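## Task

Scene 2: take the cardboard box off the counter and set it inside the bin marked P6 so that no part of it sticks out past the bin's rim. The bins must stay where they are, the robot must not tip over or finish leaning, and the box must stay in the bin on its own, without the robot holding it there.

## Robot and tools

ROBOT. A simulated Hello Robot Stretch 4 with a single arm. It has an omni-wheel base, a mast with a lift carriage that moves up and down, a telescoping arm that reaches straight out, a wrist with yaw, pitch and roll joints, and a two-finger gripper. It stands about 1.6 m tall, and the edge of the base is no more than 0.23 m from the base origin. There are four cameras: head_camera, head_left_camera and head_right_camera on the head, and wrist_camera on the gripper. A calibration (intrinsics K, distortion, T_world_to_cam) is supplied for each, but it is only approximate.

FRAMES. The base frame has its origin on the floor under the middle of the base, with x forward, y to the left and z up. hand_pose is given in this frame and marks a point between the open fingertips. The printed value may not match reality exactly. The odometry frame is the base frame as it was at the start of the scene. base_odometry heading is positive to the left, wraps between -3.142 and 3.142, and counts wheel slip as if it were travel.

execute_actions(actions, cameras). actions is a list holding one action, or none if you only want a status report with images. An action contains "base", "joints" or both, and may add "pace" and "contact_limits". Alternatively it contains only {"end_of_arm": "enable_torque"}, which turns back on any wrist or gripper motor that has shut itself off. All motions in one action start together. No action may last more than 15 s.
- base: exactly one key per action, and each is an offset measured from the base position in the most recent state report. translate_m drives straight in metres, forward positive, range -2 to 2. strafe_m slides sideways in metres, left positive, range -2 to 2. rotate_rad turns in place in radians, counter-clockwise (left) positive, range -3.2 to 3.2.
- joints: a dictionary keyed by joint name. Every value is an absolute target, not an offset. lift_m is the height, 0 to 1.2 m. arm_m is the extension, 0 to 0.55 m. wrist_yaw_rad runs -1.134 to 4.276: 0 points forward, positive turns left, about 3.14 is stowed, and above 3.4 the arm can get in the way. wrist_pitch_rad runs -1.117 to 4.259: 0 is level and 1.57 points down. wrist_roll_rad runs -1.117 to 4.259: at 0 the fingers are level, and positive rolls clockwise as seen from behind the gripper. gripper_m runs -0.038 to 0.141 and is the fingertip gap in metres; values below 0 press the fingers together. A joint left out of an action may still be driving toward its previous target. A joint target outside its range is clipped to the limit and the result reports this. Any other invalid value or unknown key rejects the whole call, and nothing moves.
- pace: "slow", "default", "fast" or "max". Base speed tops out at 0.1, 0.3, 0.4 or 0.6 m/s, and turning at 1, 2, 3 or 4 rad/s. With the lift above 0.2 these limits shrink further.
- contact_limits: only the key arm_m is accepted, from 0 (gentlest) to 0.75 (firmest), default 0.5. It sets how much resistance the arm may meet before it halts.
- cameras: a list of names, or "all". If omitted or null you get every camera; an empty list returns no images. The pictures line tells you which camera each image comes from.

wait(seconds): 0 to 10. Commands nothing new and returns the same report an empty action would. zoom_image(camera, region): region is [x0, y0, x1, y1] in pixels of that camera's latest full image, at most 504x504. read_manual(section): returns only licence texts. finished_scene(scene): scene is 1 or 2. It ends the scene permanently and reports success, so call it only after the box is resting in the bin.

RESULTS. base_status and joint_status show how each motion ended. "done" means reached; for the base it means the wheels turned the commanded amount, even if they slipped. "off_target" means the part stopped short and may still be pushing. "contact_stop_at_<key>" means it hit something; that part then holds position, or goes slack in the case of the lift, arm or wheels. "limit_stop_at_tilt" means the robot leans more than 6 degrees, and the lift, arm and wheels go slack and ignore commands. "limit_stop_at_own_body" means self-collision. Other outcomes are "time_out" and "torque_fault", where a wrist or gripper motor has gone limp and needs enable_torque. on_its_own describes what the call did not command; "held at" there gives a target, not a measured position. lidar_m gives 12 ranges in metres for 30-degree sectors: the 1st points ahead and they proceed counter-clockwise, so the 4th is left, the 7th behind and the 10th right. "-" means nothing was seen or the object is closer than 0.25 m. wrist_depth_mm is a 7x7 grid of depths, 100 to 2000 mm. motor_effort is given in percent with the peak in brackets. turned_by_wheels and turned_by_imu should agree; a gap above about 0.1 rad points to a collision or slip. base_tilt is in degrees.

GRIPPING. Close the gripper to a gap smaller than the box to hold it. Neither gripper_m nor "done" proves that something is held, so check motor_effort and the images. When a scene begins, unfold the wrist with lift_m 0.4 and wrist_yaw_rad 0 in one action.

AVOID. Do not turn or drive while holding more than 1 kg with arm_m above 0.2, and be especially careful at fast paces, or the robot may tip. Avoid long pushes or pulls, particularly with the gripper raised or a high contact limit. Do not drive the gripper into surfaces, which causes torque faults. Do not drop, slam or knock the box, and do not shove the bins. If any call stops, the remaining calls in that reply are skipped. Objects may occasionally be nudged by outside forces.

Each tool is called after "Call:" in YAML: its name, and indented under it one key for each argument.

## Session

Call:
execute_actions:
  actions: []

Scene clock: 0.00 s.
base_odometry: x=+0.000 y=+0.000 heading=+0.000 (m, m, rad; odometry frame)
turned_by_wheels: +0.000 (rad since the last result)
turned_by_imu: +0.000 (rad since the last result)
base_tilt: forward=+0.1 right=+0.3 (deg)
lidar_m: 2.27 2.29 2.27 2.35 2.36 1.60 1.41 1.41 1.08 0.93 0.95 1.12
base_status: not commanded
joint_positions: lift_m=+0.207 arm_m=-0.002 wrist_yaw_rad=+3.036 wrist_pitch_rad=+0.019 wrist_roll_rad=-0.016 gripper_m=+0.057
joint_status: not commanded
motor_effort: lift_m=+19 arm_m=+0 wrist_yaw_rad=+1 wrist_pitch_rad=-9 wrist_roll_rad=-1 gripper_m=-5 wheel_0=-1 wheel_1=+0 wheel_2=+1 (%)
hand_pose: x=-0.1087 y=+0.1173 z=+0.3792 quat_wxyz=(+0.053, -0.010, -0.007, +0.999) (m; base frame)
wrist_depth_mm: 139 192 1499 1661 1808 1983 - / 107 141 1499 1618 1808 1921 - / 108 141 1499 1708 1756 1983 - / 117 142 1537 1618 1808 1921 - / 715 1397 1499 1661 1756 1921 - / 1308 1366 212 1618 213 1499 1499 / 1042 960 976 125 946 991 976
pictures: head_camera, head_left_camera, head_right_camera, wrist_camera
camera_calibration (this result's frames):
wrist_camera: T_world_to_cam=[[0.128274, 0.991734, 0.00324156, -0.103815], [-0.0142939, 0.00511702, -0.999885, 0.439394], [-0.991636, 0.128212, 0.0148321, 0.0939463], [0, 0, 0, 1]] pos_world=[0.112758, 0.0886635, 0.438287]
Images, in order (width x height): head_camera 420x560, head_left_camera 420x672, head_right_camera 420x672, wrist_camera 616x392.

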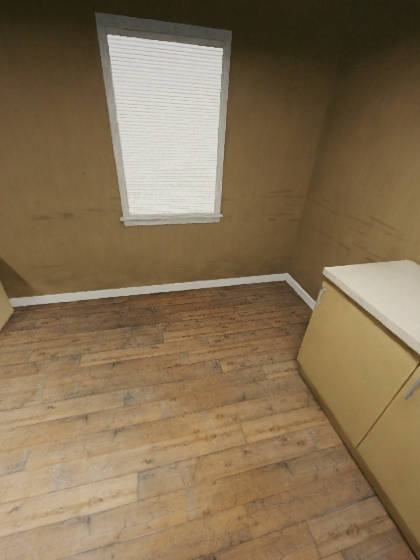

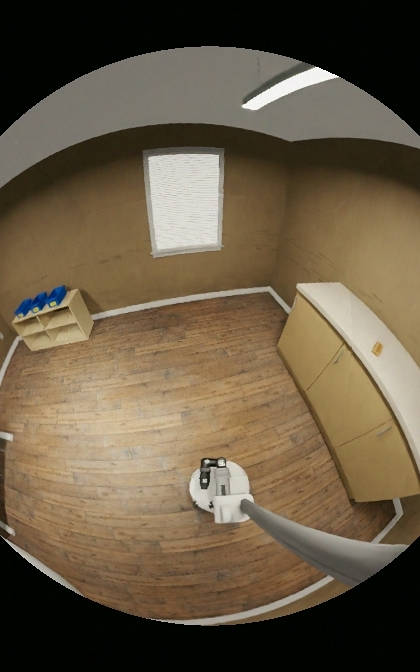

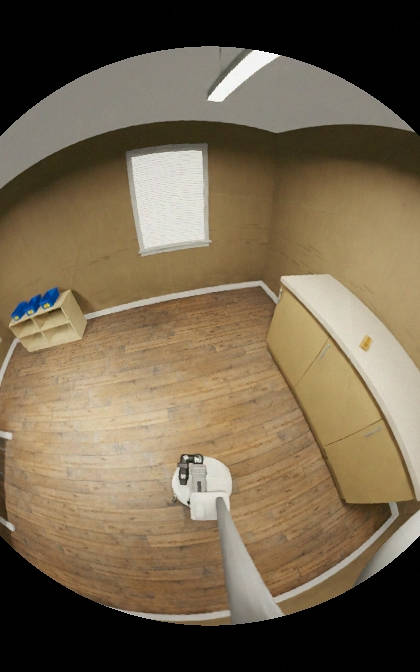

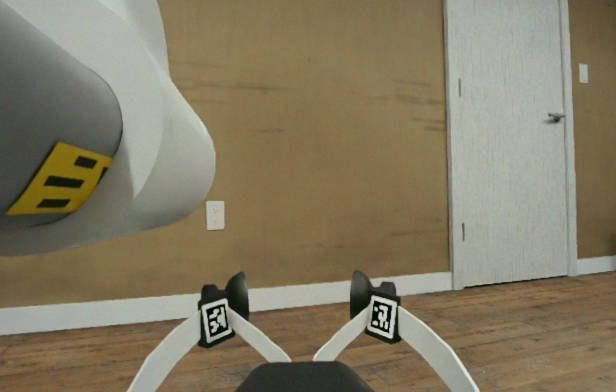

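Call:
execute_actions:
  actions:
    - {"base": {"rotate_rad": -1.36}, "joints": {"lift_m": 0.45, "wrist_yaw_rad": 1.8}, "pace": "max"}
  cameras: ["head_camera"]

Scene clock: 15.57 s.
base_odometry: x=+0.000 y=+0.000 heading=-1.360 (m, m, rad; odometry frame)
turned_by_wheels: -1.360 (rad since the last result)
turned_by_imu: -1.358 (rad since the last result)
base_tilt: forward=+0.1 right=+0.2 (deg)
lidar_m: 0.93 0.97 1.35 2.27 2.27 2.75 2.55 2.00 1.47 1.40 1.47 0.98
base_status: done
joint_positions: lift_m=+0.450 arm_m=-0.002 wrist_yaw_rad=+1.800 wrist_pitch_rad=+0.019 wrist_roll_rad=-0.016 gripper_m=+0.057
joint_status: all done
motor_effort: lift_m=+22(25) arm_m=-1(0) wrist_yaw_rad=+1(8) wrist_pitch_rad=-8(9) wrist_roll_rad=+1(1) gripper_m=-5(5) wheel_0=+1(10) wheel_1=+0(13) wheel_2=+0(12) (%)
hand_pose: x=+0.1886 y=+0.3008 z=+0.6225 quat_wxyz=(+0.622, -0.012, +0.000, +0.783) (m; base frame)
wrist_depth_mm: - - - - - - - / - - - - - - - / - - - - - - - / - - - - - - - / - - - - - - - / - - 212 - 213 - 1921 / 1537 1499 1499 125 1464 1499 1499
pictures: head_camera
Images, in order (width x height): head_camera 420x560.

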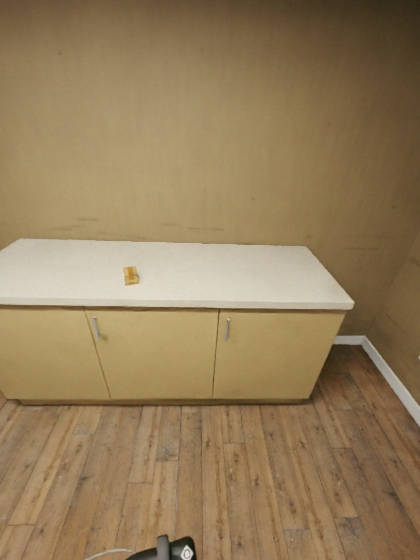

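Call:
zoom_image:
  camera: "head_camera"
  region: [90, 245, 180, 320]

Region (90, 245, 180, 320) of head_camera's 420x560 image, scaled by 5.600, with more detail than that image has.

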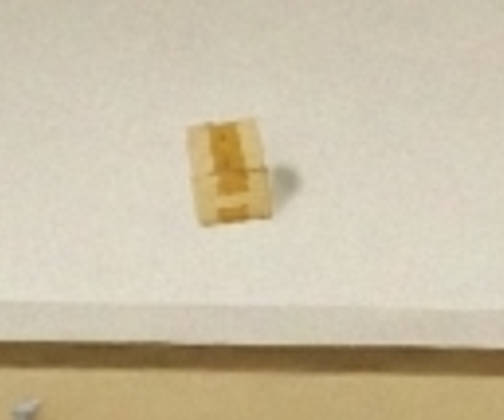

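Call:
execute_actions:
  actions:
    - {"base": {"strafe_m": 0.43}, "joints": {"lift_m": 1.15, "wrist_yaw_rad": 0.0, "wrist_pitch_rad": 1.57, "wrist_roll_rad": -0.3, "gripper_m": 0.13}, "pace": "max"}
  cameras: ["head_camera"]

Scene clock: 25.00 s.
base_odometry: x=+0.421 y=+0.090 heading=-1.360 (m, m, rad; odometry frame)
turned_by_wheels: +0.000 (rad since the last result)
turned_by_imu: +0.002 (rad since the last result)
base_tilt: forward=+0.1 right=+0.2 (deg)
lidar_m: 0.92 0.97 1.93 1.85 1.94 2.10 3.21 2.47 1.93 1.86 1.37 0.97
base_status: done
joint_positions: lift_m=+1.150 arm_m=-0.002 wrist_yaw_rad=+0.000 wrist_pitch_rad=+1.570 wrist_roll_rad=-0.300 gripper_m=+0.130
joint_status: all done
motor_effort: lift_m=+22(24) arm_m=+0(0) wrist_yaw_rad=+0(6) wrist_pitch_rad=-2(7) wrist_roll_rad=+0(8) gripper_m=-1(3) wheel_0=+2(14) wheel_1=-2(15) wheel_2=+1(2) (%)
hand_pose: x=+0.1691 y=-0.0874 z=+1.0395 quat_wxyz=(+0.699, -0.106, +0.699, +0.106) (m; base frame)
wrist_depth_mm: 1255 1205 1281 1281 1281 1281 1078 / 1229 1308 1255 1255 1281 1336 1281 / 1255 1229 1255 1255 1255 1255 1308 / 1229 1229 1255 1281 1281 1281 1281 / 1255 1229 1042 1042 1281 1308 1255 / 1205 1229 1025 1042 1281 1255 1281 / 1229 1229 1205 129 1255 1281 1281
pictures: head_camera
Images, in order (width x height): head_camera 420x560.

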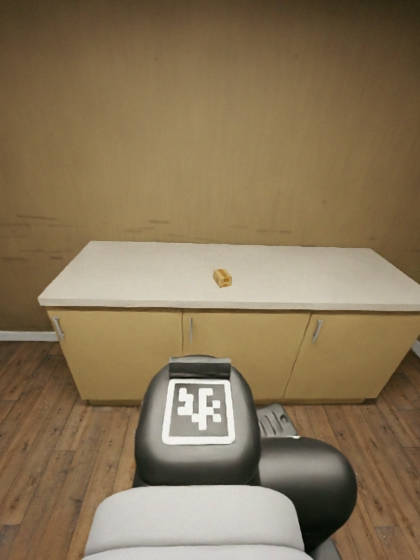

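Call:
execute_actions:
  actions:
    - {"base": {"translate_m": 0.6}, "joints": {"arm_m": 0.29}, "pace": "max"}
  cameras: ["wrist_camera"]

Scene clock: 30.00 s.
base_odometry: x=+0.546 y=-0.497 heading=-1.360 (m, m, rad; odometry frame)
turned_by_wheels: +0.000 (rad since the last result)
turned_by_imu: -0.001 (rad since the last result)
base_tilt: forward=+0.1 right=+0.2 (deg)
lidar_m: 0.32 0.33 0.46 1.86 1.94 2.40 3.90 2.66 1.91 1.85 0.49 0.35
base_status: done
joint_positions: lift_m=+1.150 arm_m=+0.289 wrist_yaw_rad=+0.000 wrist_pitch_rad=+1.570 wrist_roll_rad=-0.300 gripper_m=+0.130
joint_status: all done
motor_effort: lift_m=+22(22) arm_m=+5(5) wrist_yaw_rad=-1(1) wrist_pitch_rad=-1(3) wrist_roll_rad=+0(0) gripper_m=-3(2) wheel_0=+1(6) wheel_1=+0(7) wheel_2=+0(10) (%)
hand_pose: x=+0.4603 y=-0.0874 z=+1.0395 quat_wxyz=(+0.699, -0.106, +0.699, +0.106) (m; base frame)
wrist_depth_mm: 353 355 355 366 364 368 370 / 351 353 359 359 364 366 370 / 351 351 355 357 362 364 368 / 347 353 351 353 362 362 362 / 347 351 351 306 357 362 359 / 345 345 351 353 304 359 357 / 1182 1008 349 129 351 357 359
pictures: wrist_camera
camera_calibration (this result's frames):
wrist_camera: T_world_to_cam=[[0.28344, -0.9587, 0.0235809, -0.239028], [-0.958153, -0.284134, -0.0347965, 0.514761], [0.0400596, -0.0127314, -0.999116, 1.24144], [0, 0, 0, 1]] pos_world=[0.511238, -0.0670898, 1.26389]
Images, in order (width x height): wrist_camera 616x392.

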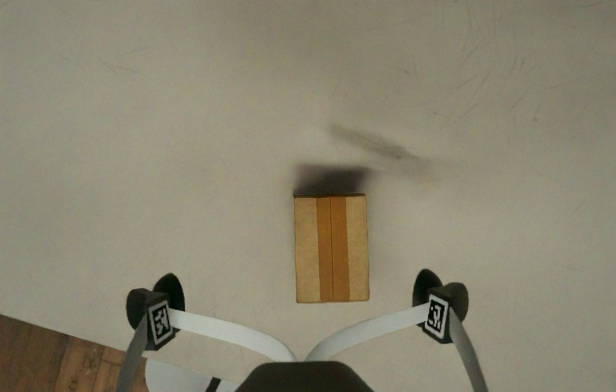

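Call:
execute_actions:
  actions:
    - {"base": {"strafe_m": -0.014}, "joints": {"arm_m": 0.316, "lift_m": 1.047, "wrist_roll_rad": -0.33}}
  cameras: ["wrist_camera"]

Scene clock: 36.77 s.
base_odometry: x=+0.533 y=-0.500 heading=-1.360 (m, m, rad; odometry frame)
turned_by_wheels: +0.000 (rad since the last result)
turned_by_imu: +0.001 (rad since the last result)
base_tilt: forward=+0.1 right=+0.2 (deg)
lidar_m: 0.33 0.34 0.48 1.86 1.95 2.40 3.90 2.65 1.92 1.82 0.48 0.36
base_status: done
joint_positions: lift_m=+1.047 arm_m=+0.315 wrist_yaw_rad=+0.000 wrist_pitch_rad=+1.570 wrist_roll_rad=-0.330 gripper_m=+0.130
joint_status: all done
motor_effort: lift_m=+15(18) arm_m=+5(2) wrist_yaw_rad=-1(2) wrist_pitch_rad=-2(2) wrist_roll_rad=-1(4) gripper_m=+0(1) wheel_0=+2(5) wheel_1=-2(8) wheel_2=+0(1) (%)
hand_pose: x=+0.4862 y=-0.0874 z=+0.9371 quat_wxyz=(+0.698, -0.116, +0.697, +0.116) (m; base frame)
wrist_depth_mm: 253 253 256 258 262 263 264 / 251 253 254 256 259 260 264 / 250 251 254 255 257 259 260 / 248 251 253 254 257 258 260 / 247 249 251 204 254 256 257 / 247 246 249 202 204 256 258 / 245 247 248 129 252 253 256
pictures: wrist_camera
camera_calibration (this result's frames):
wrist_camera: T_world_to_cam=[[0.311591, -0.949925, 0.0235383, -0.256827], [-0.949365, -0.312265, -0.0345826, 0.529058], [0.0402011, -0.0115708, -0.999125, 1.13809], [0, 0, 0, 1]] pos_world=[0.536542, -0.0655915, 1.16144]
Images, in order (width x height): wrist_camera 616x392.

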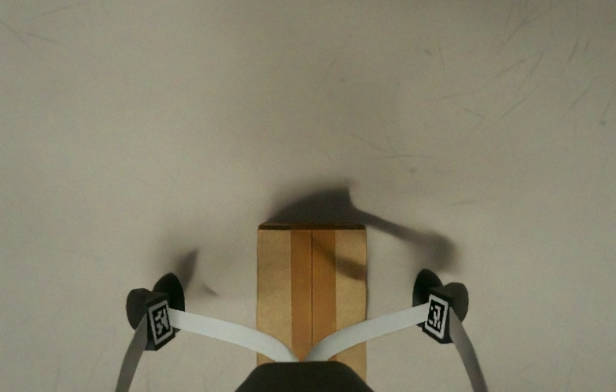

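Aligned, with the same geometry as the first pick. Closing the gripper.

Call:
execute_actions:
  actions:
    - {"joints": {"gripper_m": 0.02}}
  cameras: ["wrist_camera", "head_left_camera"]

Scene clock: 40.43 s.
base_odometry: x=+0.533 y=-0.500 heading=-1.360 (m, m, rad; odometry frame)
turned_by_wheels: +0.000 (rad since the last result)
turned_by_imu: +0.001 (rad since the last result)
base_tilt: forward=+0.1 right=+0.3 (deg)
lidar_m: 0.33 0.34 0.48 1.86 1.96 2.39 3.90 2.66 1.91 1.83 0.49 0.35
base_status: not commanded
joint_positions: lift_m=+1.047 arm_m=+0.315 wrist_yaw_rad=+0.000 wrist_pitch_rad=+1.570 wrist_roll_rad=-0.330 gripper_m=+0.021
joint_status: all done
motor_effort: lift_m=+16(15) arm_m=+5(5) wrist_yaw_rad=-1(0) wrist_pitch_rad=-1(2) wrist_roll_rad=-4(1) gripper_m=-26(25) wheel_0=+1(2) wheel_1=-2(2) wheel_2=+0(0) (%)
hand_pose: x=+0.4862 y=-0.0874 z=+0.9371 quat_wxyz=(+0.698, -0.116, +0.697, +0.116) (m; base frame)
wrist_depth_mm: 252 253 256 257 260 262 262 / 250 252 255 258 258 260 262 / 250 251 254 256 257 259 262 / 248 249 251 254 257 257 260 / 247 248 251 191 255 257 256 / 245 248 189 190 194 255 258 / 245 245 247 151 251 253 254
pictures: head_left_camera, wrist_camera
camera_calibration (this result's frames):
wrist_camera: T_world_to_cam=[[0.311591, -0.949925, 0.0235395, -0.256828], [-0.949365, -0.312265, -0.0345864, 0.529063], [0.040205, -0.0115708, -0.999124, 1.13808], [0, 0, 0, 1]] pos_world=[0.536543, -0.0655915, 1.16143]
Images, in order (width x height): head_left_camera 420x672, wrist_camera 616x392.

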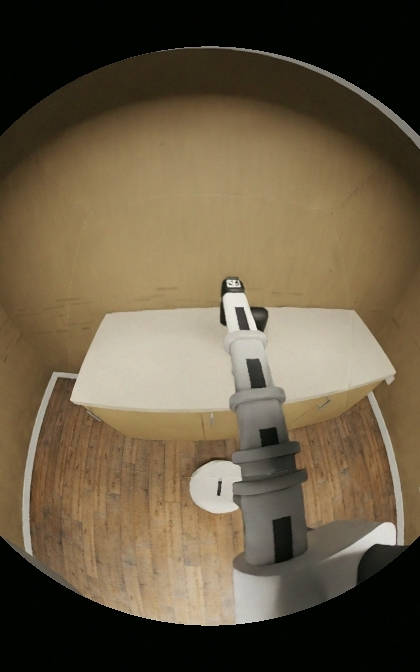

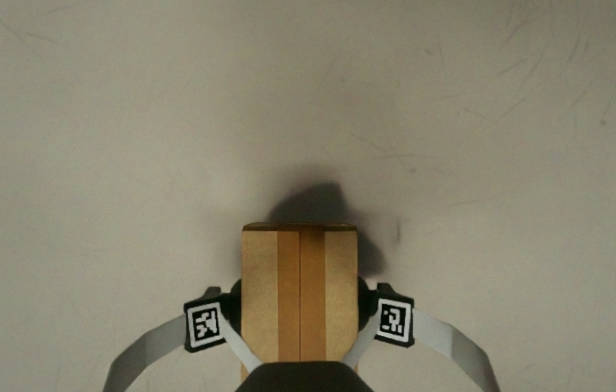

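Call:
execute_actions:
  actions:
    - {"joints": {"lift_m": 1.1, "arm_m": 0.0}, "pace": "max"}
  cameras: ["wrist_camera"]

Scene clock: 65.07 s.
base_odometry: x=+0.533 y=-0.500 heading=-1.360 (m, m, rad; odometry frame)
turned_by_wheels: +0.000 (rad since the last result)
turned_by_imu: +0.001 (rad since the last result)
base_tilt: forward=+0.0 right=+0.2 (deg)
lidar_m: 0.32 0.35 0.47 1.88 1.96 2.40 3.87 2.62 1.91 1.80 0.50 0.35
base_status: not commanded
joint_positions: lift_m=+1.100 arm_m=+0.001 wrist_yaw_rad=+0.000 wrist_pitch_rad=+1.570 wrist_roll_rad=-0.330 gripper_m=+0.021
joint_status: all done
motor_effort: lift_m=+23(26) arm_m=-5(4) wrist_yaw_rad=+3(1) wrist_pitch_rad=-3(3) wrist_roll_rad=+1(1) gripper_m=-24(26) wheel_0=+1(1) wheel_1=-2(2) wheel_2=+0(0) (%)
hand_pose: x=+0.1719 y=-0.0874 z=+0.9895 quat_wxyz=(+0.698, -0.116, +0.697, +0.116) (m; base frame)
wrist_depth_mm: 530 415 312 310 315 317 320 / 1205 741 521 421 312 315 319 / 1182 1205 1205 741 530 351 319 / 1205 1182 1182 1182 1229 732 554 / 1160 1182 991 191 1205 1205 1255 / 1182 1182 190 190 193 1205 1229 / 1160 1182 1182 151 1205 1205 1182
pictures: wrist_camera
camera_calibration (this result's frames):
wrist_camera: T_world_to_cam=[[0.311381, -0.949995, 0.0234602, -0.160016], [-0.949445, -0.312049, -0.0343446, 0.23227], [0.0399479, -0.0115799, -0.999135, 1.20314], [0, 0, 0, 1]] pos_world=[0.222291, -0.065603, 1.21383]
Images, in order (width x height): wrist_camera 616x392.

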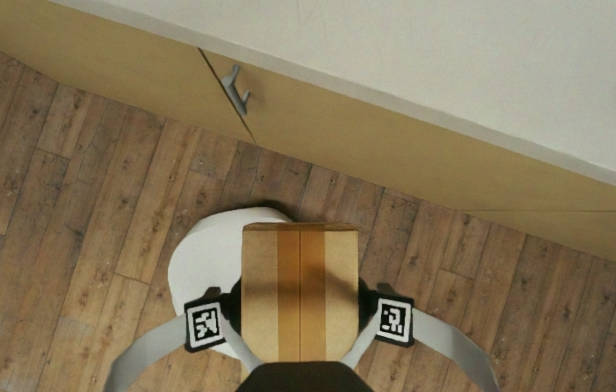

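Call:
execute_actions:
  actions:
    - {"base": {"rotate_rad": -2.76}, "joints": {"lift_m": 0.45}, "pace": "max"}
  cameras: ["head_camera", "head_left_camera"]

Scene clock: 71.90 s.
base_odometry: x=+0.533 y=-0.500 heading=+2.164 (m, m, rad; odometry frame)
turned_by_wheels: -2.759 (rad since the last result)
turned_by_imu: -2.756 (rad since the last result)
base_tilt: forward=+0.1 right=+0.2 (deg)
lidar_m: 2.97 2.01 1.82 0.60 0.37 0.33 0.32 0.44 1.87 1.91 2.39 2.94
base_status: done
joint_positions: lift_m=+0.450 arm_m=+0.001 wrist_yaw_rad=+0.000 wrist_pitch_rad=+1.570 wrist_roll_rad=-0.330 gripper_m=+0.021
joint_status: all done
motor_effort: lift_m=+17(17) arm_m=-5(5) wrist_yaw_rad=+0(2) wrist_pitch_rad=-2(2) wrist_roll_rad=-1(2) gripper_m=-26(25) wheel_0=+3(7) wheel_1=+2(9) wheel_2=+2(9) (%)
hand_pose: x=+0.1720 y=-0.0874 z=+0.3399 quat_wxyz=(+0.698, -0.116, +0.697, +0.116) (m; base frame)
wrist_depth_mm: 564 569 569 574 585 585 597 / 559 569 569 569 585 580 580 / 554 559 564 574 574 574 597 / 554 554 559 564 569 574 585 / 353 347 349 191 569 574 569 / 345 342 190 190 193 569 574 / 340 340 343 150 564 569 574
pictures: head_camera, head_left_camera
Images, in order (width x height): head_camera 420x560, head_left_camera 420x672.

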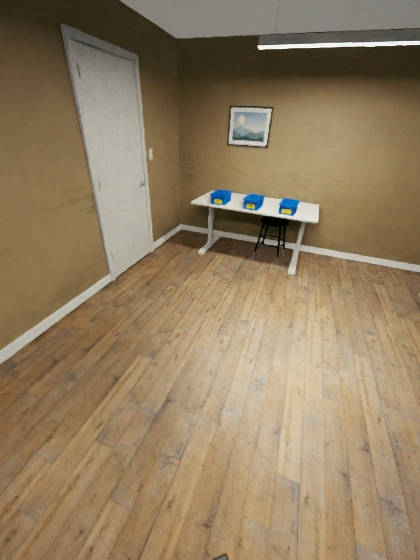

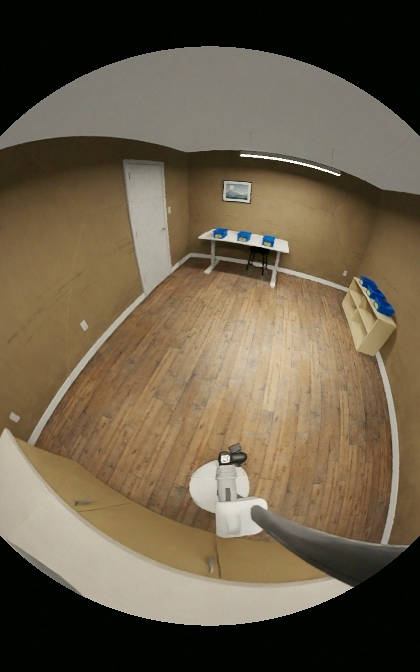

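Call:
execute_actions:
  actions:
    - {"base": {"translate_m": 2.0}, "joints": {"lift_m": 0.56, "wrist_pitch_rad": 0.12, "wrist_roll_rad": 0.0, "wrist_yaw_rad": -0.45}, "pace": "max"}
  cameras: ["head_camera", "wrist_camera"]

Scene clock: 85.47 s.
base_odometry: x=-0.586 y=+1.159 heading=+2.164 (m, m, rad; odometry frame)
turned_by_wheels: +0.000 (rad since the last result)
turned_by_imu: -0.006 (rad since the last result)
base_tilt: forward=+0.0 right=+0.3 (deg)
lidar_m: 1.08 1.20 1.08 1.12 1.39 2.18 2.23 2.90 2.19 2.21 1.20 1.08
base_status: done
joint_positions: lift_m=+0.560 arm_m=+0.001 wrist_yaw_rad=-0.450 wrist_pitch_rad=+0.124 wrist_roll_rad=+0.000 gripper_m=+0.021
joint_status: all done
motor_effort: lift_m=+23(26) arm_m=-4(5) wrist_yaw_rad=+0(3) wrist_pitch_rad=-12(18) wrist_roll_rad=+1(4) gripper_m=-26(26) wheel_0=+1(8) wheel_1=+1(7) wheel_2=+2(14) (%)
hand_pose: x=+0.3915 y=-0.2032 z=+0.7024 quat_wxyz=(+0.973, +0.014, +0.060, -0.223) (m; base frame)
wrist_depth_mm: 1499 1499 1576 1576 1708 1708 1708 / 1576 1537 1618 1618 1708 1708 1756 / 1537 1576 1618 1708 1708 976 1756 / 1537 891 1618 1138 1756 1281 1808 / 1618 1618 1618 191 1281 1756 1863 / 1661 1661 190 190 193 1708 1808 / 1464 1229 1308 150 1366 1255 1366
pictures: head_camera, wrist_camera
camera_calibration (this result's frames):
wrist_camera: T_world_to_cam=[[-0.457024, -0.889404, -0.00949254, 0.00458805], [-0.0755183, 0.0494348, -0.995918, 0.801536], [0.886243, -0.454442, -0.0897592, -0.153859], [0, 0, 0, 1]] pos_world=[0.198983, -0.105463, 0.784498]
Images, in order (width x height): head_camera 420x560, wrist_camera 616x392.

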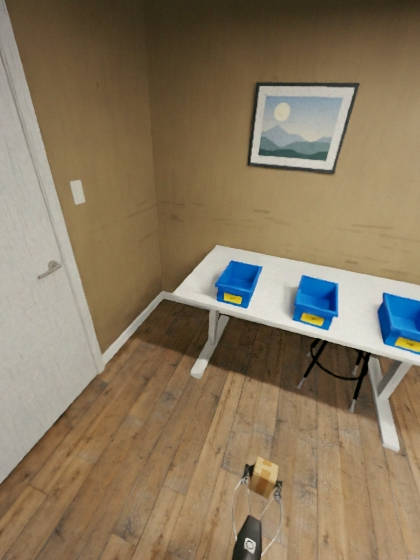

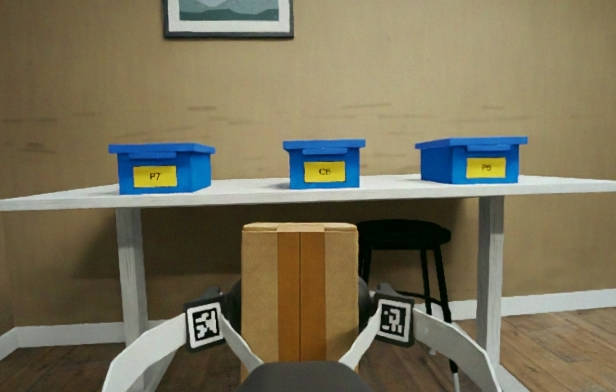

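Call:
zoom_image:
  camera: "wrist_camera"
  region: [410, 130, 540, 195]

Call:
zoom_image:
  camera: "wrist_camera"
  region: [105, 135, 375, 200]

Region (410, 130, 540, 195) of wrist_camera's 616x392 image, scaled by 3.877.

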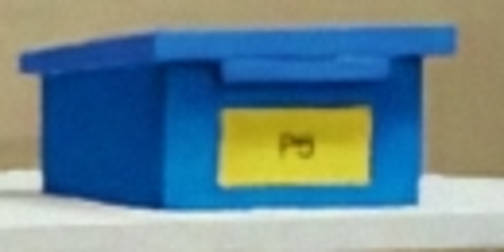

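Region (105, 135, 375, 200) of wrist_camera's 616x392 image, scaled by 1.867; it fills the top 121 rows of this view, and the rest is white.

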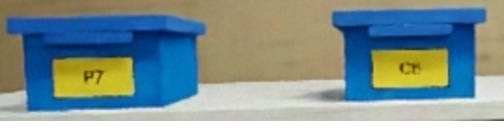

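Call:
zoom_image:
  camera: "wrist_camera"
  region: [462, 152, 512, 182]

Call:
zoom_image:
  camera: "wrist_camera"
  region: [300, 156, 350, 186]

Region (462, 152, 512, 182) of wrist_camera's 616x392 image, scaled by 10.080; it fills the top 302 rows of this view, and the rest is white.

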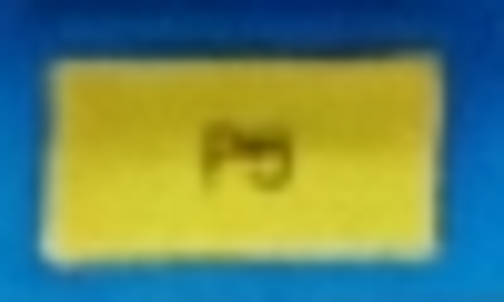

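Region (300, 156, 350, 186) of wrist_camera's 616x392 image, scaled by 10.080; it fills the top 302 rows of this view, and the rest is white.

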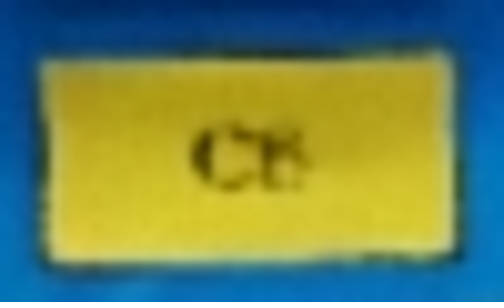

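Call:
execute_actions:
  actions:
    - {"base": {"rotate_rad": -0.375}, "joints": {"arm_m": 0.5, "wrist_yaw_rad": -0.8}, "pace": "max"}
  cameras: ["head_camera", "wrist_camera"]

Scene clock: 118.13 s.
base_odometry: x=-0.586 y=+1.159 heading=+1.790 (m, m, rad; odometry frame)
turned_by_wheels: -0.375 (rad since the last result)
turned_by_imu: -0.373 (rad since the last result)
base_tilt: forward=+0.1 right=+0.3 (deg)
lidar_m: 1.07 1.14 1.15 1.08 1.17 1.58 2.22 2.31 2.75 2.20 2.28 1.13
base_status: done
joint_positions: lift_m=+0.560 arm_m=+0.499 wrist_yaw_rad=-0.800 wrist_pitch_rad=+0.124 wrist_roll_rad=+0.000 gripper_m=+0.021
joint_status: all done
motor_effort: lift_m=+22(23) arm_m=+5(2) wrist_yaw_rad=+0(7) wrist_pitch_rad=-12(12) wrist_roll_rad=-2(1) gripper_m=-26(26) wheel_0=+1(8) wheel_1=+2(9) wheel_2=+1(10) (%)
hand_pose: x=+0.8069 y=-0.2662 z=+0.7024 quat_wxyz=(+0.919, +0.024, +0.057, -0.388) (m; base frame)
wrist_depth_mm: 1060 1182 1430 1756 - - - / 1060 1229 1430 1808 - - - / 397 1205 732 1661 - - - / 404 831 609 683 - - 1983 / 394 778 831 191 - - - / 1008 699 190 190 193 - 1808 / 1060 661 820 151 1336 1281 1397
pictures: head_camera, wrist_camera
camera_calibration (this result's frames):
wrist_camera: T_world_to_cam=[[-0.734032, -0.679043, -0.0099057, 0.418256], [-0.0536681, 0.0725424, -0.99592, 0.824567], [0.676991, -0.730506, -0.0896914, -0.455355], [0, 0, 0, 1]] pos_world=[0.659538, -0.108441, 0.784505]
Images, in order (width x height): head_camera 420x560, wrist_camera 616x392.

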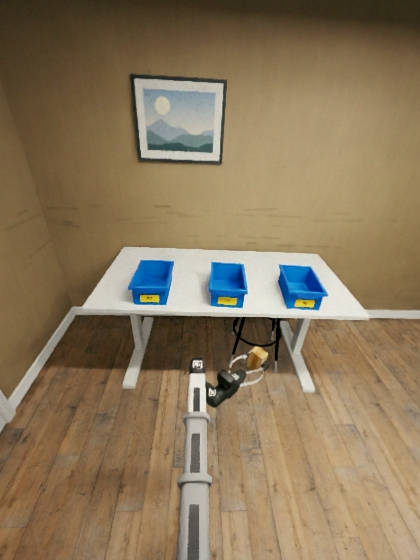

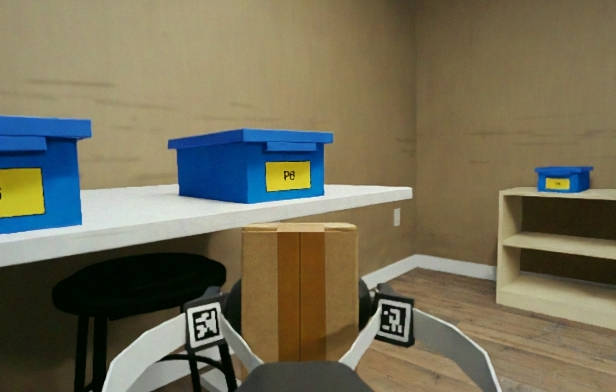

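Call:
zoom_image:
  camera: "wrist_camera"
  region: [250, 150, 330, 200]

Call:
zoom_image:
  camera: "head_camera"
  region: [190, 245, 380, 330]

Region (250, 150, 330, 200) of wrist_camera's 616x392 image, scaled by 6.300; it fills the top 315 rows of this view, and the rest is white.

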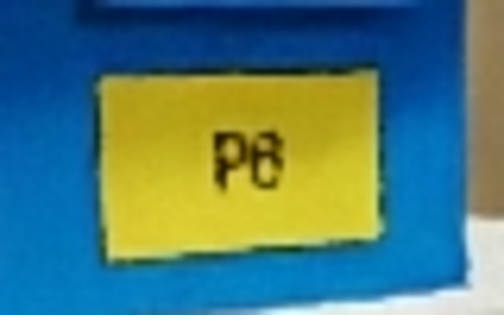

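Region (190, 245, 380, 330) of head_camera's 420x560 image, scaled by 2.653, with more detail than that image has; it fills the top 225 rows of this view, and the rest is white.

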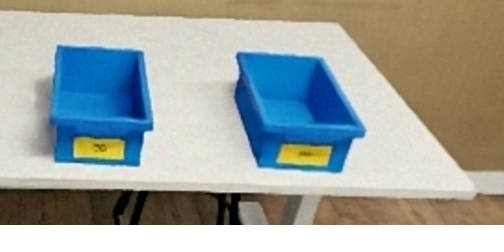

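Call:
execute_actions:
  actions:
    - {"base": {"strafe_m": -0.47}, "joints": {"arm_m": 0.4, "wrist_yaw_rad": 0.0}, "pace": "max"}
  cameras: ["head_camera", "wrist_camera"]

Scene clock: 142.53 s.
base_odometry: x=-0.127 y=+1.261 heading=+1.790 (m, m, rad; odometry frame)
turned_by_wheels: +0.000 (rad since the last result)
turned_by_imu: +0.001 (rad since the last result)
base_tilt: forward=+0.1 right=+0.2 (deg)
lidar_m: 1.08 1.13 1.63 1.54 1.64 2.23 2.21 2.30 2.25 1.72 1.78 1.12
base_status: done
joint_positions: lift_m=+0.560 arm_m=+0.401 wrist_yaw_rad=+0.000 wrist_pitch_rad=+0.124 wrist_roll_rad=+0.000 gripper_m=+0.021
joint_status: all done
motor_effort: lift_m=+22(22) arm_m=-5(7) wrist_yaw_rad=+1(7) wrist_pitch_rad=-12(11) wrist_roll_rad=+0(1) gripper_m=-24(26) wheel_0=-1(14) wheel_1=+2(11) wheel_2=+0(0) (%)
hand_pose: x=+0.8580 y=-0.0874 z=+0.7024 quat_wxyz=(+0.998, +0.000, +0.062, +0.000) (m; base frame)
wrist_depth_mm: 1205 1229 1205 1255 1229 1255 1255 / 1229 1229 1255 1255 1255 1255 1255 / 496 1205 1281 500 1255 1281 1308 / 500 597 580 496 508 640 1281 / 1281 1281 788 192 831 1308 1336 / 1281 1308 190 190 193 1336 1336 / 1281 1281 759 151 854 1308 1336
pictures: head_camera, wrist_camera
camera_calibration (this result's frames):
wrist_camera: T_world_to_cam=[[-0.0248217, -0.999643, -0.00990496, -0.0593876], [-0.089521, 0.0120908, -0.995912, 0.839784], [0.995676, -0.0238335, -0.0897891, -0.570942], [0, 0, 0, 1]] pos_world=[0.642177, -0.0831276, 0.784498]
Images, in order (width x height): head_camera 420x560, wrist_camera 616x392.

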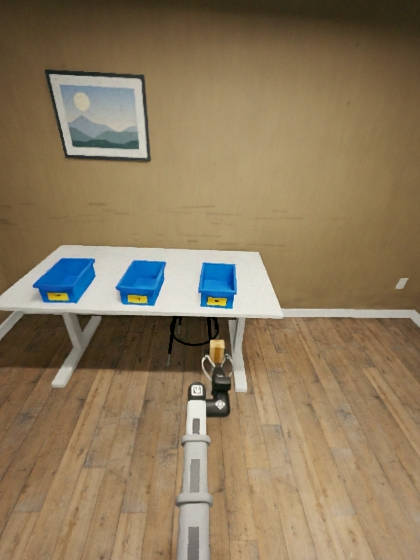

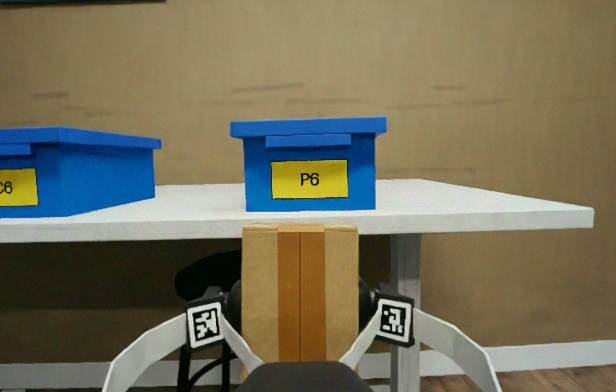

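Call:
execute_actions:
  actions:
    - {"base": {"translate_m": 0.75}, "joints": {"arm_m": 0.05, "lift_m": 1.04, "wrist_pitch_rad": 1.57, "wrist_roll_rad": 1.57}, "pace": "max"}
  cameras: ["head_camera"]

Scene clock: 154.83 s.
base_odometry: x=-0.290 y=+1.993 heading=+1.790 (m, m, rad; odometry frame)
turned_by_wheels: +0.000 (rad since the last result)
turned_by_imu: -0.002 (rad since the last result)
base_tilt: forward=+0.1 right=+0.3 (deg)
lidar_m: 0.33 0.35 0.51 1.54 1.62 2.23 3.01 3.08 1.81 1.71 0.48 0.36
base_status: done
joint_positions: lift_m=+1.040 arm_m=+0.051 wrist_yaw_rad=+0.000 wrist_pitch_rad=+1.570 wrist_roll_rad=+1.570 gripper_m=+0.021
joint_status: all done
motor_effort: lift_m=+22(23) arm_m=-5(8) wrist_yaw_rad=+1(3) wrist_pitch_rad=-1(8) wrist_roll_rad=+2(6) gripper_m=-27(26) wheel_0=+2(8) wheel_1=+1(7) wheel_2=+1(13) (%)
hand_pose: x=+0.2220 y=-0.0874 z=+0.9295 quat_wxyz=(+0.500, +0.500, +0.500, -0.500) (m; base frame)
wrist_depth_mm: 439 433 1138 1160 1138 1160 1205 / 436 433 1160 1182 1160 1160 1182 / 430 433 1118 1138 1160 1160 1160 / 424 404 1118 1118 946 1138 1160 / 427 407 433 191 917 960 439 / 424 389 190 190 201 1160 1160 / 325 310 430 151 1138 1160 1138
pictures: head_camera
Images, in order (width x height): head_camera 420x560.

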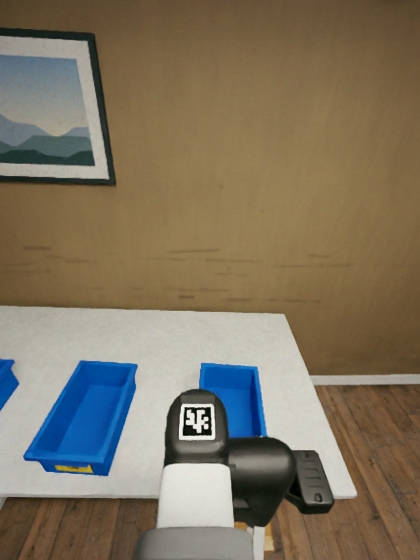

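Call:
execute_actions:
  actions:
    - {"joints": {"arm_m": 0.335}, "pace": "fast"}
  cameras: ["wrist_camera"]

Scene clock: 158.77 s.
base_odometry: x=-0.290 y=+1.993 heading=+1.790 (m, m, rad; odometry frame)
turned_by_wheels: +0.000 (rad since the last result)
turned_by_imu: +0.001 (rad since the last result)
base_tilt: forward=+0.1 right=+0.2 (deg)
lidar_m: 0.31 0.37 0.48 1.52 1.64 2.23 3.00 3.08 1.80 1.72 0.49 0.35
base_status: not commanded
joint_positions: lift_m=+1.040 arm_m=+0.334 wrist_yaw_rad=+0.000 wrist_pitch_rad=+1.570 wrist_roll_rad=+1.570 gripper_m=+0.021
joint_status: all done
motor_effort: lift_m=+22(22) arm_m=+5(5) wrist_yaw_rad=+1(1) wrist_pitch_rad=-1(1) wrist_roll_rad=-1(0) gripper_m=-27(27) wheel_0=+2(2) wheel_1=+1(1) wheel_2=+1(1) (%)
hand_pose: x=+0.5053 y=-0.0874 z=+0.9295 quat_wxyz=(+0.501, +0.500, +0.500, -0.499) (m; base frame)
wrist_depth_mm: 436 439 439 439 442 1138 1182 / 430 436 433 439 439 1138 1182 / 430 402 407 368 436 1160 1160 / 427 373 430 430 436 960 1160 / 427 382 427 191 430 917 931 / 424 349 190 190 193 931 1160 / 424 310 310 151 314 1160 1138
pictures: wrist_camera
camera_calibration (this result's frames):
wrist_camera: T_world_to_cam=[[-0.999685, 0.0115219, 0.0222861, 0.485244], [0.0107617, 0.999366, -0.0339386, 0.175839], [-0.0226631, -0.0336881, -0.999175, 1.15966], [0, 0, 0, 1]] pos_world=[0.50948, -0.142251, 1.15386]
Images, in order (width x height): wrist_camera 616x392.

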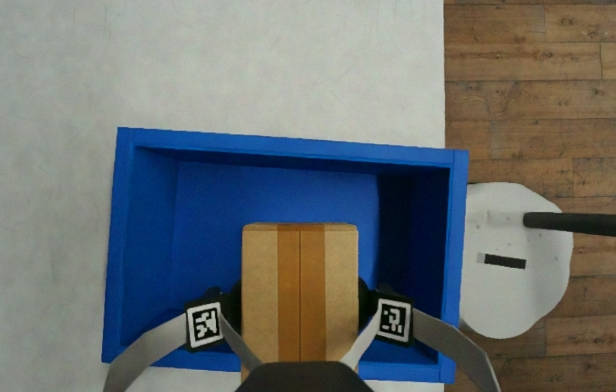

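Call:
execute_actions:
  actions:
    - {"base": {"strafe_m": -0.015}, "joints": {"arm_m": 0.345, "lift_m": 0.867}}
  cameras: ["wrist_camera", "head_camera"]

Scene clock: 171.80 s.
base_odometry: x=-0.275 y=+1.996 heading=+1.790 (m, m, rad; odometry frame)
turned_by_wheels: +0.000 (rad since the last result)
turned_by_imu: +0.002 (rad since the last result)
base_tilt: forward=+0.0 right=+0.2 (deg)
lidar_m: 0.32 0.35 0.49 1.56 1.64 2.25 3.01 3.07 1.78 1.71 0.49 0.35
base_status: done
joint_positions: lift_m=+0.867 arm_m=+0.344 wrist_yaw_rad=+0.000 wrist_pitch_rad=+1.570 wrist_roll_rad=+1.570 gripper_m=+0.021
joint_status: all done
motor_effort: lift_m=+16(24) arm_m=+5(2) wrist_yaw_rad=+0(0) wrist_pitch_rad=-2(1) wrist_roll_rad=-2(2) gripper_m=-25(26) wheel_0=+2(7) wheel_1=-2(7) wheel_2=+0(1) (%)
hand_pose: x=+0.5153 y=-0.0874 z=+0.7570 quat_wxyz=(+0.500, +0.500, +0.500, -0.500) (m; base frame)
wrist_depth_mm: 263 264 264 265 267 267 1025 / 142 263 263 265 266 266 991 / 175 176 159 145 144 145 146 / 195 257 259 260 260 259 204 / 197 258 257 191 260 259 202 / 200 256 190 190 192 259 198 / 208 250 256 151 258 216 194
pictures: head_camera, wrist_camera
camera_calibration (this result's frames):
wrist_camera: T_world_to_cam=[[-0.999679, 0.0116305, 0.0224902, 0.498874], [0.0108632, 0.999365, -0.0339409, 0.169827], [-0.0228706, -0.0336857, -0.999171, 0.98764], [0, 0, 0, 1]] pos_world=[0.519457, -0.142252, 0.981365]
Images, in order (width x height): head_camera 420x560, wrist_camera 616x392.

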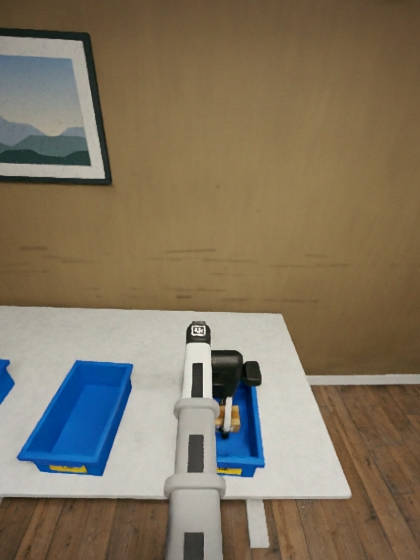

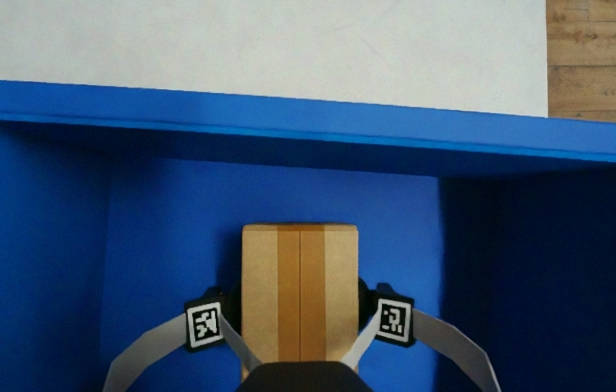

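Call:
execute_actions:
  actions: []

Scene clock: 175.73 s.
base_odometry: x=-0.275 y=+1.996 heading=+1.790 (m, m, rad; odometry frame)
turned_by_wheels: +0.000 (rad since the last result)
turned_by_imu: +0.001 (rad since the last result)
base_tilt: forward=+0.1 right=+0.2 (deg)
lidar_m: 0.33 0.35 0.49 1.55 1.64 2.25 2.99 3.08 1.80 1.71 0.47 0.36
base_status: done
joint_positions: lift_m=+0.867 arm_m=+0.344 wrist_yaw_rad=+0.000 wrist_pitch_rad=+1.570 wrist_roll_rad=+1.570 gripper_m=+0.021
joint_status: all done
motor_effort: lift_m=+16(24) arm_m=+5(2) wrist_yaw_rad=+0(0) wrist_pitch_rad=-1(1) wrist_roll_rad=+0(2) gripper_m=-27(26) wheel_0=+2(7) wheel_1=-3(7) wheel_2=+0(1) (%)
hand_pose: x=+0.5153 y=-0.0874 z=+0.7570 quat_wxyz=(+0.500, +0.500, +0.500, -0.500) (m; base frame)
wrist_depth_mm: 260 263 264 264 266 268 991 / 142 263 265 265 266 266 1008 / 175 176 159 145 145 145 145 / 195 258 259 259 260 259 204 / 198 257 258 191 259 260 202 / 200 256 190 190 193 260 197 / 208 250 256 151 258 218 194
pictures: head_camera, head_left_camera, head_right_camera, wrist_camera
camera_calibration (this result's frames):
wrist_camera: T_world_to_cam=[[-0.999679, 0.0116301, 0.02249, 0.498875], [0.0108628, 0.999365, -0.0339409, 0.169827], [-0.0228705, -0.0336857, -0.999171, 0.98764], [0, 0, 0, 1]] pos_world=[0.519458, -0.142252, 0.981365]
Images, in order (width x height): head_camera 420x560, head_left_camera 420x672, head_right_camera 420x672, wrist_camera 616x392.

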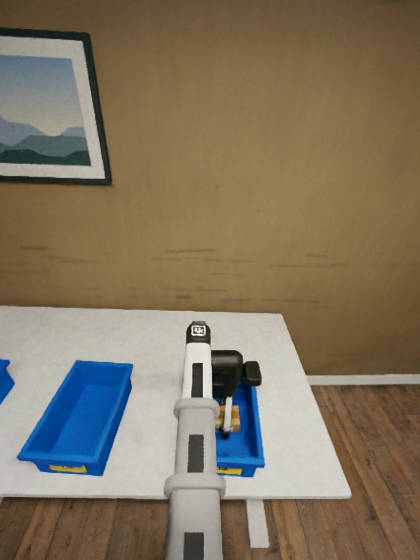

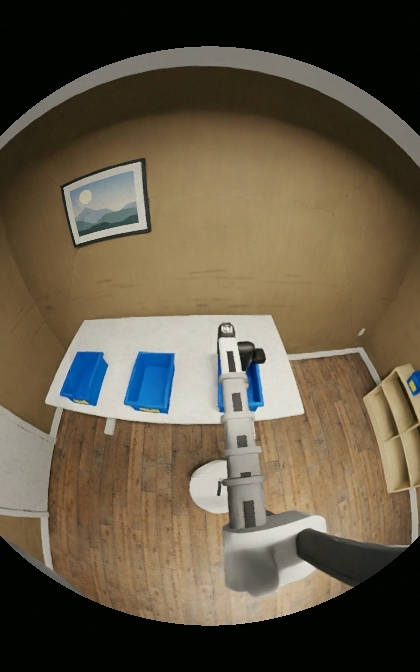

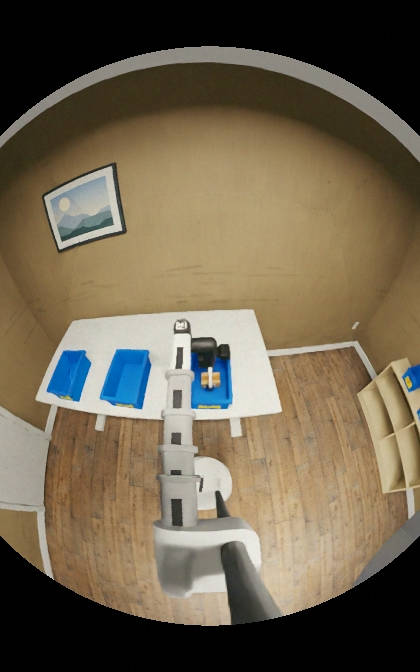

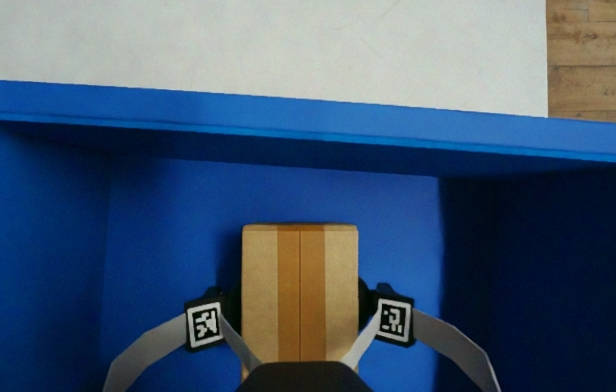

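Call:
execute_actions:
  actions:
    - {"joints": {"lift_m": 0.862}}
  cameras: ["wrist_camera"]

Call:
execute_actions:
  actions:
    - {"joints": {"gripper_m": 0.1}}
  cameras: ["wrist_camera", "head_camera"]

Scene clock: 181.27 s.
base_odometry: x=-0.275 y=+1.996 heading=+1.790 (m, m, rad; odometry frame)
turned_by_wheels: +0.000 (rad since the last result)
turned_by_imu: +0.001 (rad since the last result)
base_tilt: forward=+0.0 right=+0.2 (deg)
lidar_m: 0.33 0.35 0.51 1.56 1.65 2.24 3.00 3.06 1.77 1.71 0.49 0.36
base_status: not commanded
joint_positions: lift_m=+0.862 arm_m=+0.344 wrist_yaw_rad=+0.000 wrist_pitch_rad=+1.570 wrist_roll_rad=+1.570 gripper_m=+0.021
joint_status: all done
motor_effort: lift_m=+16(13) arm_m=+5(5) wrist_yaw_rad=+2(1) wrist_pitch_rad=-1(1) wrist_roll_rad=+0(1) gripper_m=-25(24) wheel_0=+2(2) wheel_1=-2(2) wheel_2=+0(0) (%)
hand_pose: x=+0.5153 y=-0.0874 z=+0.7520 quat_wxyz=(+0.500, +0.500, +0.500, -0.500) (m; base frame)
wrist_depth_mm: 257 257 258 262 262 262 1008 / 137 138 258 259 262 263 976 / 175 176 160 145 139 140 140 / 195 254 254 255 256 257 204 / 198 252 252 191 256 256 201 / 200 251 190 190 192 254 198 / 207 250 251 151 253 218 195
pictures: wrist_camera
camera_calibration (this result's frames):
wrist_camera: T_world_to_cam=[[-0.999679, 0.0116302, 0.0224902, 0.498988], [0.0108629, 0.999365, -0.0339409, 0.169657], [-0.0228706, -0.0336857, -0.999171, 0.982644], [0, 0, 0, 1]] pos_world=[0.519459, -0.142252, 0.976365]
Images, in order (width x height): wrist_camera 616x392.

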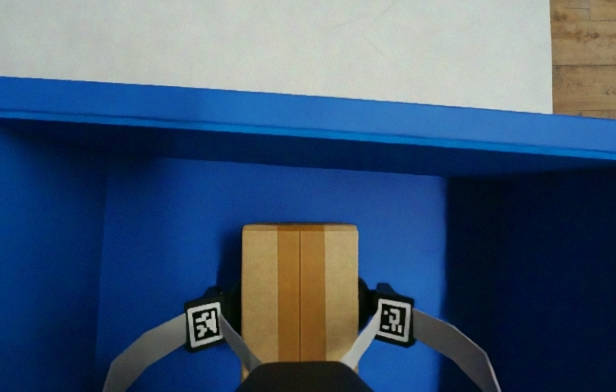

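Scene clock: 182.90 s.
base_odometry: x=-0.275 y=+1.996 heading=+1.790 (m, m, rad; odometry frame)
turned_by_wheels: +0.000 (rad since the last result)
turned_by_imu: +0.001 (rad since the last result)
base_tilt: forward=+0.1 right=+0.3 (deg)
lidar_m: 0.33 0.35 0.49 1.55 1.65 2.26 3.00 3.05 1.79 1.70 0.48 0.36
base_status: not commanded
joint_positions: lift_m=+0.862 arm_m=+0.344 wrist_yaw_rad=+0.000 wrist_pitch_rad=+1.570 wrist_roll_rad=+1.570 gripper_m=+0.100
joint_status: all done
motor_effort: lift_m=+16(16) arm_m=+5(5) wrist_yaw_rad=+1(1) wrist_pitch_rad=-2(1) wrist_roll_rad=+3(1) gripper_m=-1(25) wheel_0=+2(2) wheel_1=-2(3) wheel_2=+0(0) (%)
hand_pose: x=+0.5153 y=-0.0874 z=+0.7520 quat_wxyz=(+0.500, +0.500, +0.500, -0.500) (m; base frame)
wrist_depth_mm: 256 257 258 262 262 262 991 / 137 139 256 260 259 263 976 / 175 176 159 145 140 140 141 / 195 253 254 254 254 256 204 / 198 252 253 204 255 256 201 / 200 252 204 204 213 255 198 / 207 250 251 126 254 231 195
pictures: head_camera, wrist_camera
camera_calibration (this result's frames):
wrist_camera: T_world_to_cam=[[-0.999679, 0.01163, 0.02249, 0.498988], [0.0108627, 0.999365, -0.0339409, 0.169657], [-0.0228705, -0.0336857, -0.999171, 0.982644], [0, 0, 0, 1]] pos_world=[0.519459, -0.142252, 0.976365]
Images, in order (width x height): head_camera 420x560, wrist_camera 616x392.

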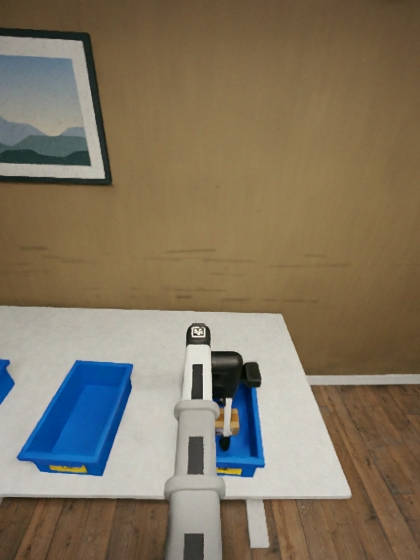

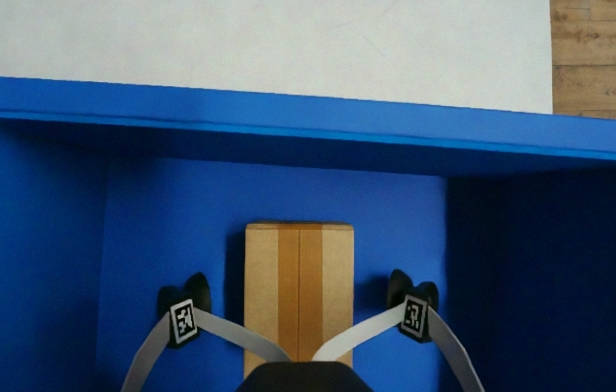

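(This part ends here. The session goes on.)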